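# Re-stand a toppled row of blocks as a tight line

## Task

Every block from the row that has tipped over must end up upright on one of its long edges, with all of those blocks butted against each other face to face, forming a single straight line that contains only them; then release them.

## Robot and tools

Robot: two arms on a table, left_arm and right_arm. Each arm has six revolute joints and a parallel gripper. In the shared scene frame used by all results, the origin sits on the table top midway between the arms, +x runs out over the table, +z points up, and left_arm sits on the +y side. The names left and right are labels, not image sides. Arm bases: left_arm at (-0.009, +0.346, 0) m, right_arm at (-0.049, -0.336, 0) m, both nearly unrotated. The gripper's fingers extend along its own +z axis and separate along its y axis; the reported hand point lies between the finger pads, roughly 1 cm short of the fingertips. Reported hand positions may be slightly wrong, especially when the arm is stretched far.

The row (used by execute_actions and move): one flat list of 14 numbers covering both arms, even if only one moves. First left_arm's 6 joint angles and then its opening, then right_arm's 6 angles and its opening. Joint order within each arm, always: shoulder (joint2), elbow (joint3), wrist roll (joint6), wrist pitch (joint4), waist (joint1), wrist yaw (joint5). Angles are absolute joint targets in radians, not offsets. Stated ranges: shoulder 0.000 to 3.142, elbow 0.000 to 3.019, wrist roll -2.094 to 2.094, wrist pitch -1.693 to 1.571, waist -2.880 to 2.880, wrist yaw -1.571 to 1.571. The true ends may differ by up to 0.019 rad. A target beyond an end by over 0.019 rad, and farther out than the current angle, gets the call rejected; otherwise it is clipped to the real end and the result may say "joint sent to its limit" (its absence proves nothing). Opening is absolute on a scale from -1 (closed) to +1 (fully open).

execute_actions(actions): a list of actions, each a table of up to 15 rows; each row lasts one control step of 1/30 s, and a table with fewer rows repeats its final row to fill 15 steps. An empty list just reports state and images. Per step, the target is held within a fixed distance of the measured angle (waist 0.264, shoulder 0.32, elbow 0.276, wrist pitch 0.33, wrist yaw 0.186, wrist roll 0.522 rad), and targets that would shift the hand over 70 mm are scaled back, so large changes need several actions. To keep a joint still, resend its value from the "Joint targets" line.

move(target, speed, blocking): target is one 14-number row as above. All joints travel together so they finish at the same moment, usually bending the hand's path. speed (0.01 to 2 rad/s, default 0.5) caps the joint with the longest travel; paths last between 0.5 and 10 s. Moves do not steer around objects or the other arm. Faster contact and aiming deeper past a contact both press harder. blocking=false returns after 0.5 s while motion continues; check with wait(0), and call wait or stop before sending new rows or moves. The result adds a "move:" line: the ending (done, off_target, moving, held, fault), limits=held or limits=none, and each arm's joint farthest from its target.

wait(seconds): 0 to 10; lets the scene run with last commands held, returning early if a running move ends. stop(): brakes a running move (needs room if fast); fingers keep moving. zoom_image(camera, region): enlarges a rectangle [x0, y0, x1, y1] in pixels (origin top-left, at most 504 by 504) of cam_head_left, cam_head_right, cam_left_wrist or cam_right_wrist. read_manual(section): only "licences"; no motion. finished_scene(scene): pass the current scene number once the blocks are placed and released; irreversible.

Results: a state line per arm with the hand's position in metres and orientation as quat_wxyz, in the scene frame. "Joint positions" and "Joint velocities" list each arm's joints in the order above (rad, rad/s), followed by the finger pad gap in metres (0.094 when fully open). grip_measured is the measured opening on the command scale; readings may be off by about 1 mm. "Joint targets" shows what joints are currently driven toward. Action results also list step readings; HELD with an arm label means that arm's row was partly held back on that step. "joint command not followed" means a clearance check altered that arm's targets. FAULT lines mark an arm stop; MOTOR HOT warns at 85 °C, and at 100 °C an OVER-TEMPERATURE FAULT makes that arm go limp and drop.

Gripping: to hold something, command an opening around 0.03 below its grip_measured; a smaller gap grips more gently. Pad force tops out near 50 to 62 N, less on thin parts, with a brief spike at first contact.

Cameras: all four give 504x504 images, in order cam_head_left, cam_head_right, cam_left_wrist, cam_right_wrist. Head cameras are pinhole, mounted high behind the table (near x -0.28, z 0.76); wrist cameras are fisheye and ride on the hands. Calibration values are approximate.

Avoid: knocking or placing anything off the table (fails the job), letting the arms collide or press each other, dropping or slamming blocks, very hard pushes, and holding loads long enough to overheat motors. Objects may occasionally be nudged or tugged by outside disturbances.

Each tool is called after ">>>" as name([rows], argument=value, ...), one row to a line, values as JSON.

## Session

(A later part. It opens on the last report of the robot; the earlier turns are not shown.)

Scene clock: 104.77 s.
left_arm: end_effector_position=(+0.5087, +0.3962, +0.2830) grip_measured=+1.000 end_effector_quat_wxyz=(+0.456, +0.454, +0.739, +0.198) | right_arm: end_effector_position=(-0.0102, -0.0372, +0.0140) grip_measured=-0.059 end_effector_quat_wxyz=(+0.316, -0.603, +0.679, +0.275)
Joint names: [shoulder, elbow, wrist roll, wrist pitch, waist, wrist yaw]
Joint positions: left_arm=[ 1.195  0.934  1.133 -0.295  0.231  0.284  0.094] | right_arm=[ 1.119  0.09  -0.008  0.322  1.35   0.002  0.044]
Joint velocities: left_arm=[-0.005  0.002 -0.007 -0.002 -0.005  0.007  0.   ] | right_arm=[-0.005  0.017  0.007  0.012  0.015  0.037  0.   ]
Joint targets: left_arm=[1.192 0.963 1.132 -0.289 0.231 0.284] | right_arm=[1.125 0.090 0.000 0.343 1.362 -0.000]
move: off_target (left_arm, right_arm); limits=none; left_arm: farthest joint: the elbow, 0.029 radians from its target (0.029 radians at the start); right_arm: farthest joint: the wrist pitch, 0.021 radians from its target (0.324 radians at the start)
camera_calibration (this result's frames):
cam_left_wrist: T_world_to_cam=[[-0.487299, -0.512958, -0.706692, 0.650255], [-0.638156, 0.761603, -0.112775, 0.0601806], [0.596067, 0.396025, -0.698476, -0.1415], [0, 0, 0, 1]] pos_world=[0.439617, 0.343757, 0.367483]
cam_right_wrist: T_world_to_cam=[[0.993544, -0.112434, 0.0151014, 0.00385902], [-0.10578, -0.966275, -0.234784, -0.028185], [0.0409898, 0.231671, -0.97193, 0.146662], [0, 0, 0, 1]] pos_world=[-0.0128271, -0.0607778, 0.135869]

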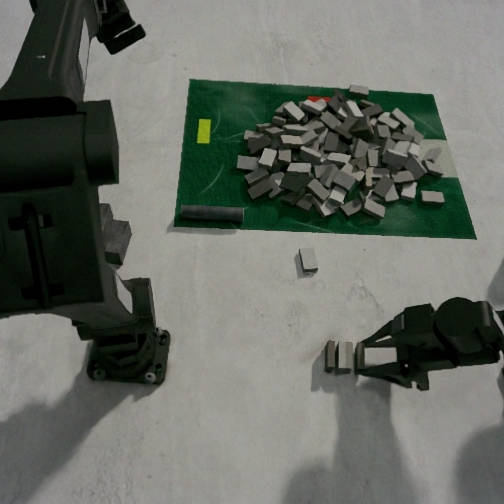

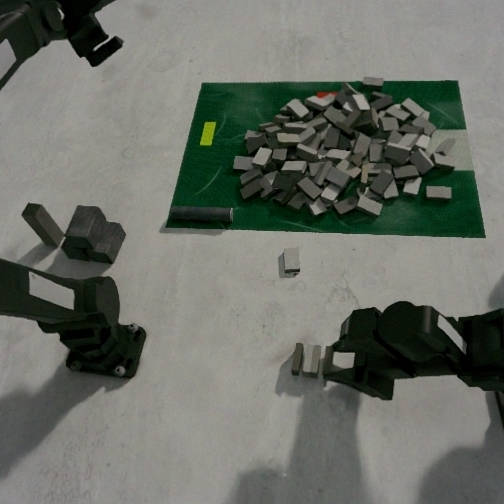

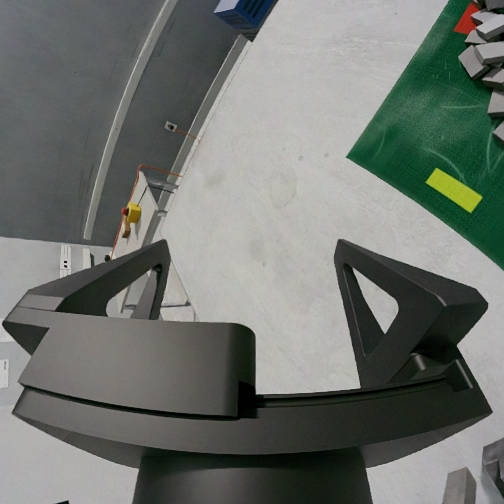

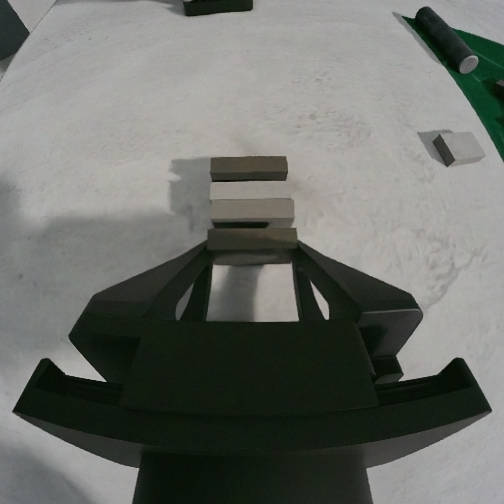

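>>> move(target=[1.192,0.963,1.132,-0.289,0.231,0.284,1,1.165,0.153,0,0.366,1.362,0,-0.11], speed=0.06)

>>> move(target=[1.192,0.963,1.132,-0.289,0.231,0.284,1,1.165,0.153,0,0.366,1.362,0,0.3])

>>> move(target=[1.192,0.963,1.132,-0.289,0.231,0.284,1,0.7,0.2,0,-0.1,1.362,0,0.35], speed=0.6)

>>> move(target=[1.192,0.963,1.132,-0.289,0.231,0.284,1,1.645,1.11,-0.7,-1.0,0.928,0,0.35], speed=0.9)

>>> move(target=[1.192,0.963,1.132,-0.289,0.231,0.284,1,1.728,1.035,-0.7,-0.885,0.928,0,0.35], speed=0.15)

Scene clock: 112.50 s.
left_arm: end_effector_position=(+0.5087, +0.3962, +0.2830) grip_measured=+1.000 end_effector_quat_wxyz=(+0.456, +0.454, +0.739, +0.198) | right_arm: end_effector_position=(-0.0089, -0.0274, +0.0158) grip_measured=-0.059 end_effector_quat_wxyz=(+0.318, -0.602, +0.678, +0.277)
Joint names: [shoulder, elbow, wrist roll, wrist pitch, waist, wrist yaw]
Joint positions: left_arm=[ 1.195  0.934  1.133 -0.295  0.231  0.284  0.094] | right_arm=[ 1.156  0.112 -0.008  0.345  1.35   0.002  0.044]
Joint velocities: left_arm=[ 0.005 -0.017 -0.007 -0.002 -0.005 -0.037  0.   ] | right_arm=[ 0.005  0.007 -0.007 -0.022  0.005  0.007  0.   ]
Joint targets: left_arm=[1.192 0.963 1.132 -0.289 0.231 0.284] | right_arm=[1.165 0.153 -0.000 0.366 1.362 -0.000]
move: off_target (left_arm, right_arm); limits=none; left_arm: farthest joint: the elbow, 0.029 radians from its target (0.029 radians at the start); right_arm: farthest joint: the elbow, 0.041 radians from its target (0.063 radians at the start)
camera_calibration (this result's frames):
cam_left_wrist: T_world_to_cam=[[-0.487299, -0.512958, -0.706692, 0.650255], [-0.638156, 0.761603, -0.112775, 0.0601806], [0.596067, 0.396025, -0.698476, -0.1415], [0, 0, 0, 1]] pos_world=[0.439617, 0.343757, 0.367483]
cam_right_wrist: T_world_to_cam=[[0.993532, -0.112532, 0.0151882, 0.00369609], [-0.105586, -0.964744, -0.241082, -0.0180792], [0.0417821, 0.237919, -0.970386, 0.14623], [0, 0, 0, 1]] pos_world=[-0.0116909, -0.0518169, 0.137485]

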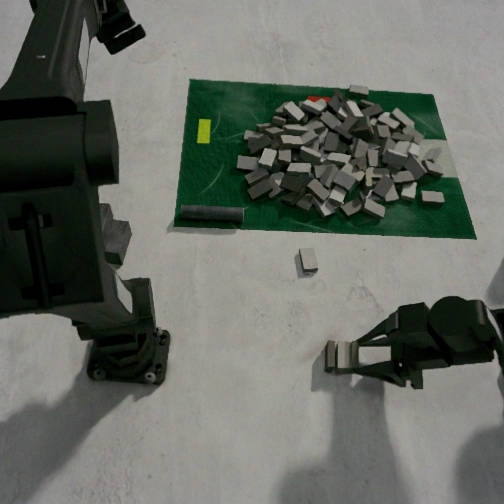

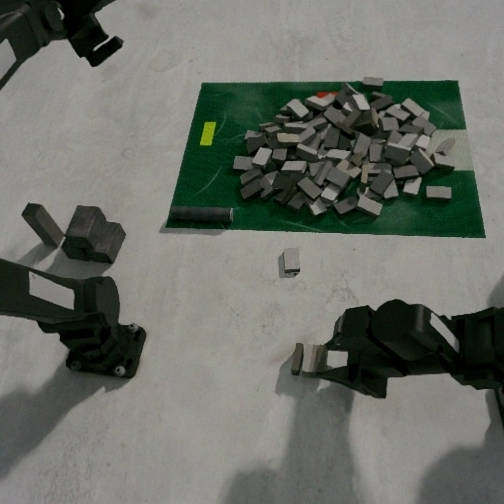

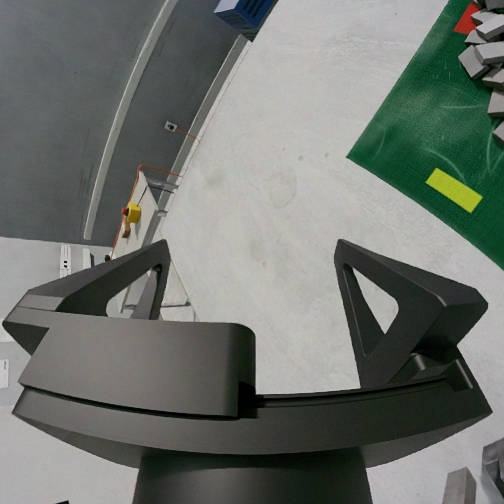

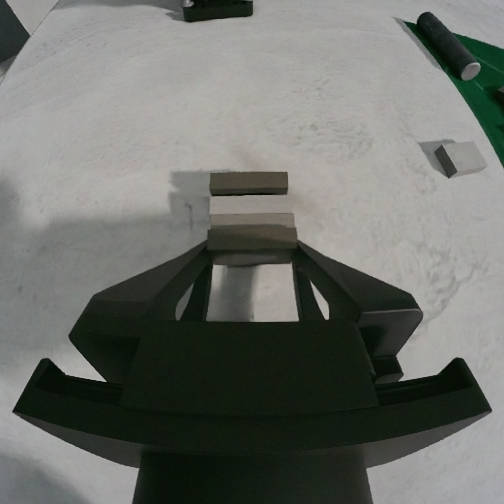

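Scene clock: 113.30 s.
left_arm: end_effector_position=(+0.5087, +0.3962, +0.2830) grip_measured=+1.000 end_effector_quat_wxyz=(+0.456, +0.454, +0.739, +0.198) | right_arm: end_effector_position=(-0.0084, -0.0235, +0.0193) grip_measured=+0.297 end_effector_quat_wxyz=(+0.323, -0.600, +0.676, +0.281)
Joint names: [shoulder, elbow, wrist roll, wrist pitch, waist, wrist yaw]
Joint positions: left_arm=[ 1.195  0.934  1.133 -0.295  0.231  0.284  0.094] | right_arm=[ 1.156  0.118 -0.008  0.351  1.35   0.002  0.061]
Joint velocities: left_arm=[-0.024  0.012 -0.022 -0.012  0.005  0.007  0.   ] | right_arm=[-0.015 -0.022 -0.007 -0.007  0.005 -0.007  0.   ]
Joint targets: left_arm=[1.192 0.963 1.132 -0.289 0.231 0.284] | right_arm=[1.165 0.153 0.000 0.366 1.362 0.000]
move: off_target (left_arm, right_arm); limits=none; left_arm: farthest joint: the elbow, 0.029 radians from its target (0.029 radians at the start); right_arm: farthest joint: the elbow, 0.035 radians from its target (0.041 radians at the start)
camera_calibration (this result's frames):
cam_left_wrist: T_world_to_cam=[[-0.487299, -0.512958, -0.706692, 0.650255], [-0.638156, 0.761603, -0.112775, 0.0601806], [0.596067, 0.396025, -0.698476, -0.1415], [0, 0, 0, 1]] pos_world=[0.439617, 0.343757, 0.367483]
cam_right_wrist: T_world_to_cam=[[0.993508, -0.112722, 0.0153549, 0.0035809], [-0.105194, -0.961657, -0.253278, -0.0130359], [0.0433163, 0.250019, -0.967272, 0.148955], [0, 0, 0, 1]] pos_world=[-0.0113811, -0.0493738, 0.140723]

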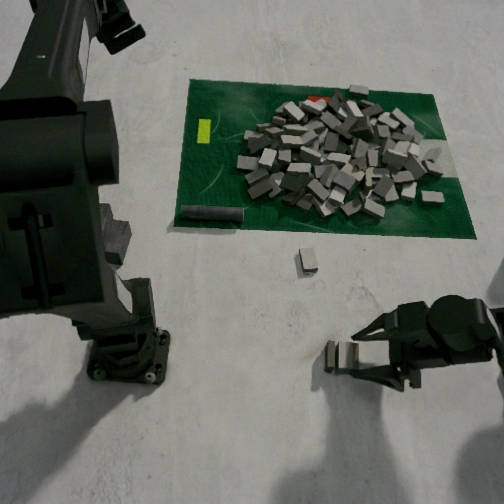

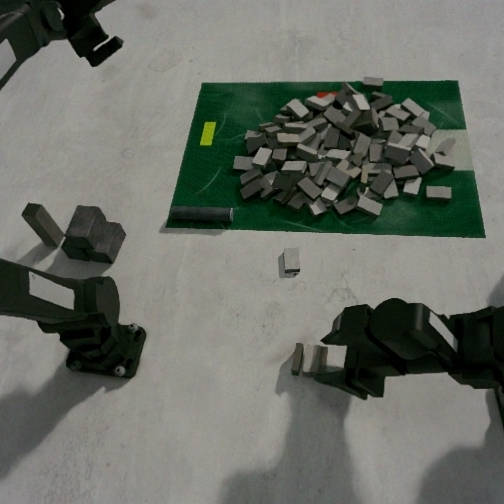

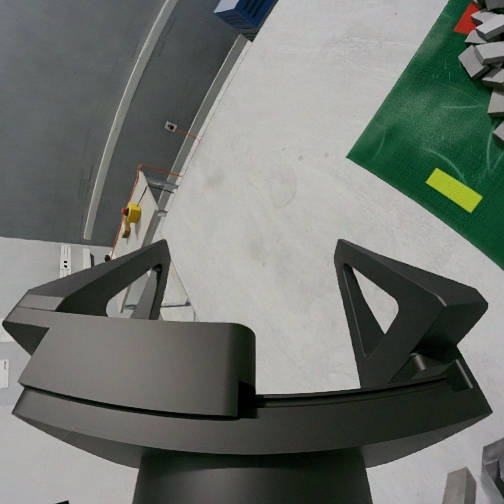

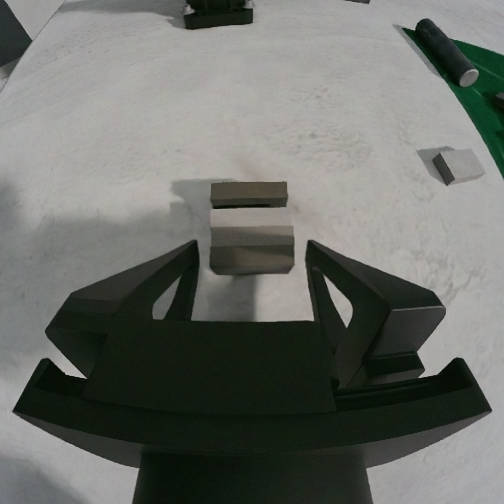

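Scene clock: 114.60 s.
left_arm: end_effector_position=(+0.5087, +0.3962, +0.2830) grip_measured=+1.000 end_effector_quat_wxyz=(+0.456, +0.454, +0.739, +0.198) | right_arm: end_effector_position=(-0.0103, -0.0387, +0.0825) grip_measured=+0.347 end_effector_quat_wxyz=(+0.340, -0.592, +0.667, +0.296)
Joint names: [shoulder, elbow, wrist roll, wrist pitch, waist, wrist yaw]
Joint positions: left_arm=[ 1.195  0.934  1.133 -0.295  0.231  0.284  0.094] | right_arm=[ 0.697  0.154 -0.008 -0.091  1.35   0.002  0.063]
Joint velocities: left_arm=[-0.005  0.017 -0.022 -0.017 -0.015 -0.022  0.   ] | right_arm=[ 0.005 -0.002 -0.037 -0.012 -0.005  0.066 -0.   ]
Joint targets: left_arm=[1.192 0.963 1.132 -0.289 0.231 0.284] | right_arm=[0.700 0.200 0.000 -0.100 1.362 -0.000]
move: off_target (left_arm, right_arm); limits=none; left_arm: farthest joint: the elbow, 0.029 radians from its target (0.029 radians at the start); right_arm: farthest joint: the elbow, 0.046 radians from its target (0.082 radians at the start)
camera_calibration (this result's frames):
cam_left_wrist: T_world_to_cam=[[-0.487299, -0.512958, -0.706692, 0.650255], [-0.638156, 0.761603, -0.112775, 0.0601806], [0.596067, 0.396025, -0.698476, -0.1415], [0, 0, 0, 1]] pos_world=[0.439617, 0.343757, 0.367483]
cam_right_wrist: T_world_to_cam=[[0.993403, -0.113548, 0.0160303, 0.00272381], [-0.103335, -0.946991, -0.304187, -0.00709408], [0.0497204, 0.300524, -0.952478, 0.214762], [0, 0, 0, 1]] pos_world=[-0.014117, -0.0709498, 0.202354]

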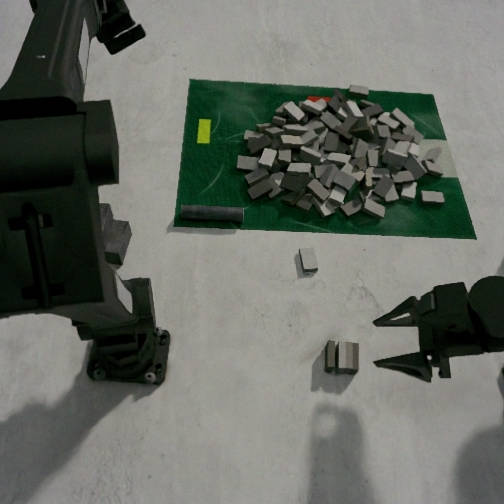

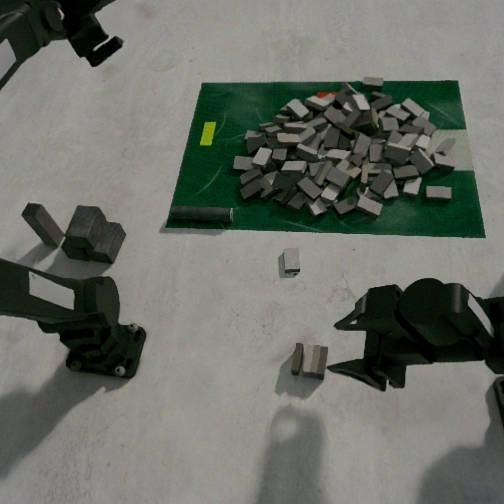

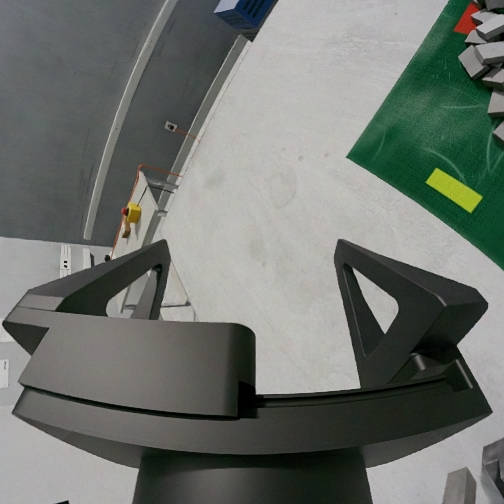

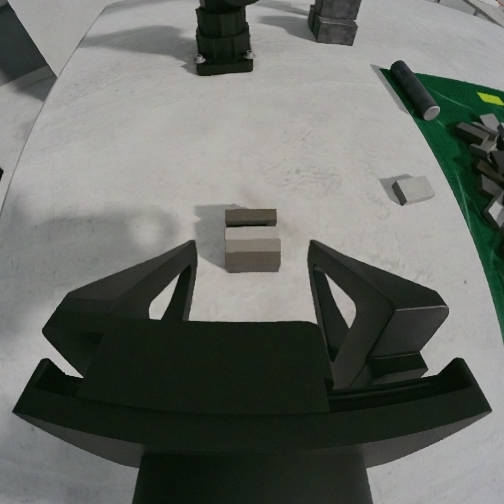

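Scene clock: 116.53 s.
left_arm: end_effector_position=(+0.5087, +0.3962, +0.2830) grip_measured=+1.000 end_effector_quat_wxyz=(+0.456, +0.454, +0.739, +0.198) | right_arm: end_effector_position=(+0.1805, +0.0407, +0.0528) grip_measured=+0.347 end_effector_quat_wxyz=(-0.007, +0.757, -0.653, -0.000)
Joint names: [shoulder, elbow, wrist roll, wrist pitch, waist, wrist yaw]
Joint positions: left_arm=[ 1.195  0.934  1.133 -0.295  0.231  0.284  0.094] | right_arm=[ 1.64   1.074 -0.691 -0.991  0.932  0.002  0.063]
Joint velocities: left_arm=[-0.005 -0.002  0.007  0.017  0.005 -0.051  0.   ] | right_arm=[-0.005  0.002  0.007  0.007  0.005  0.037  0.   ]
Joint targets: left_arm=[1.192 0.963 1.132 -0.289 0.231 0.284] | right_arm=[1.645 1.110 -0.700 -1.000 0.928 -0.000]
move: off_target (left_arm, right_arm); limits=none; left_arm: farthest joint: the elbow, 0.029 radians from its target (0.029 radians at the start); right_arm: farthest joint: the elbow, 0.036 radians from its target (0.956 radians at the start)
camera_calibration (this result's frames):
cam_left_wrist: T_world_to_cam=[[-0.487299, -0.512958, -0.706692, 0.650255], [-0.638156, 0.761603, -0.112775, 0.0601806], [0.596067, 0.396025, -0.698476, -0.1415], [0, 0, 0, 1]] pos_world=[0.439617, 0.343757, 0.367483]
cam_right_wrist: T_world_to_cam=[[0.98745, 0.157746, 0.0076281, -0.186869], [0.124146, -0.805163, 0.579915, -0.0147267], [0.0976211, -0.57169, -0.814641, 0.172742], [0, 0, 0, 1]] pos_world=[0.169489, 0.116375, 0.150689]

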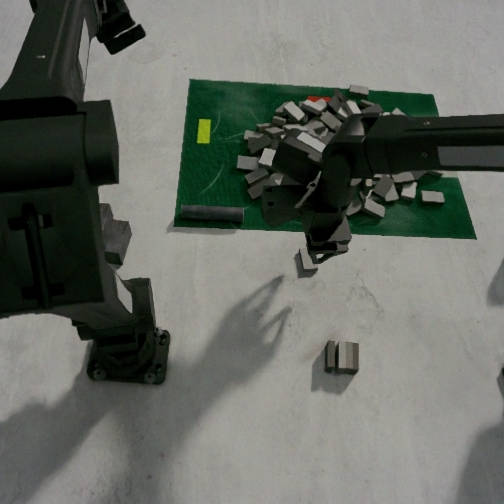

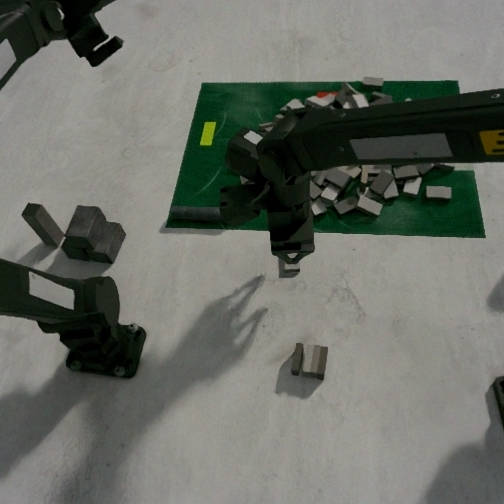

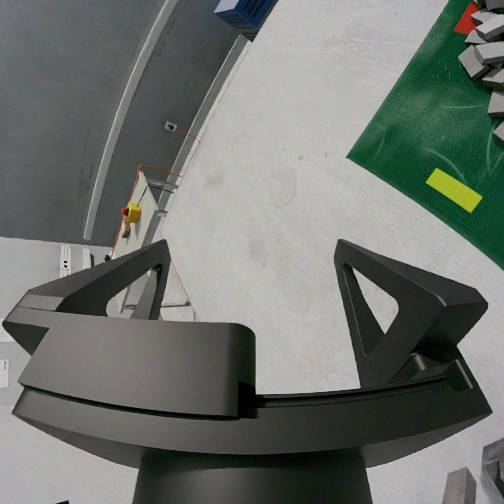

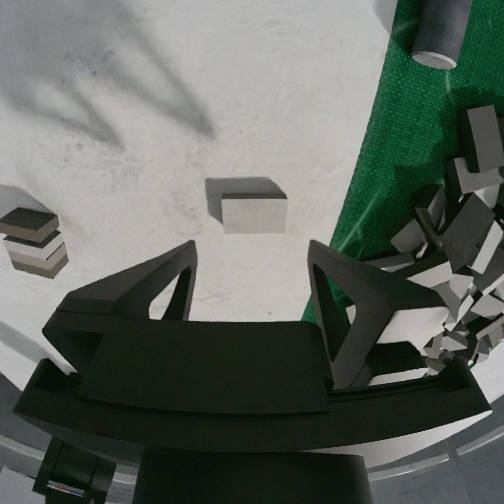

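Scene clock: 117.63 s.
left_arm: end_effector_position=(+0.5087, +0.3962, +0.2830) grip_measured=+1.000 end_effector_quat_wxyz=(+0.456, +0.454, +0.739, +0.198) | right_arm: end_effector_position=(+0.1803, +0.0405, +0.0123) grip_measured=+0.347 end_effector_quat_wxyz=(-0.002, +0.757, -0.653, +0.001)
Joint names: [shoulder, elbow, wrist roll, wrist pitch, waist, wrist yaw]
Joint positions: left_arm=[ 1.195  0.934  1.133 -0.295  0.231  0.284  0.094] | right_arm=[ 1.71   1.037 -0.692 -0.895  0.932  0.002  0.063]
Joint velocities: left_arm=[-0.005  0.002 -0.007 -0.012 -0.015 -0.007  0.   ] | right_arm=[-0.024 -0.002 -0.022  0.002 -0.005 -0.051 -0.001]
Joint targets: left_arm=[1.192 0.963 1.132 -0.289 0.231 0.284] | right_arm=[1.728 1.035 -0.700 -0.885 0.928 0.000]
move: off_target (left_arm); limits=none; left_arm: farthest joint: the elbow, 0.029 radians from its target (0.029 radians at the start); right_arm: farthest joint: the shoulder, 0.018 radians from its target (0.088 radians at the start)
camera_calibration (this result's frames):
cam_left_wrist: T_world_to_cam=[[-0.487299, -0.512958, -0.706692, 0.650255], [-0.638156, 0.761603, -0.112775, 0.0601806], [0.596067, 0.396025, -0.698476, -0.1415], [0, 0, 0, 1]] pos_world=[0.439617, 0.343757, 0.367483]
cam_right_wrist: T_world_to_cam=[[0.987352, 0.158537, 0.0012165, -0.186342], [0.127751, -0.800118, 0.586081, 0.00772588], [0.0938888, -0.578513, -0.810252, 0.140479], [0, 0, 0, 1]] pos_world=[0.169809, 0.116993, 0.109522]

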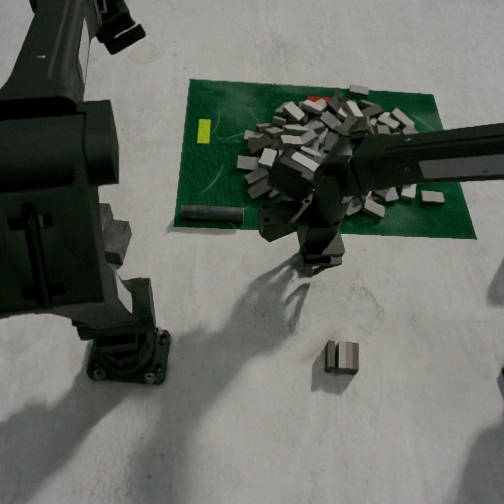

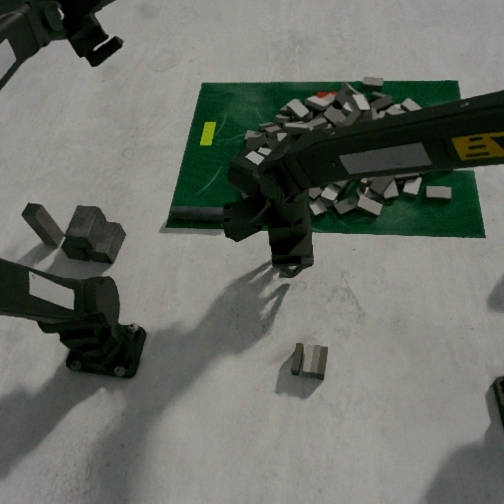

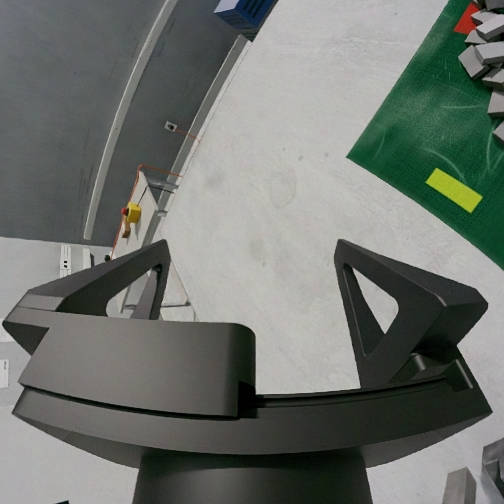

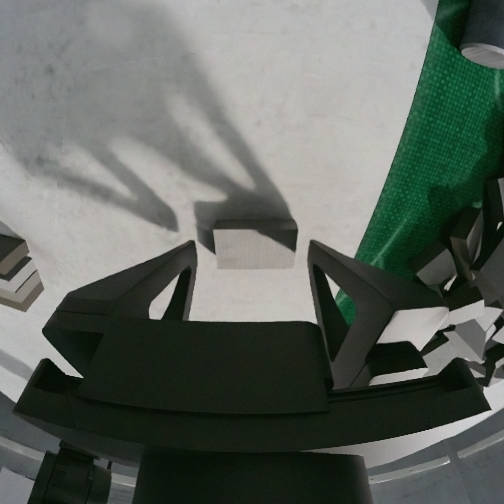

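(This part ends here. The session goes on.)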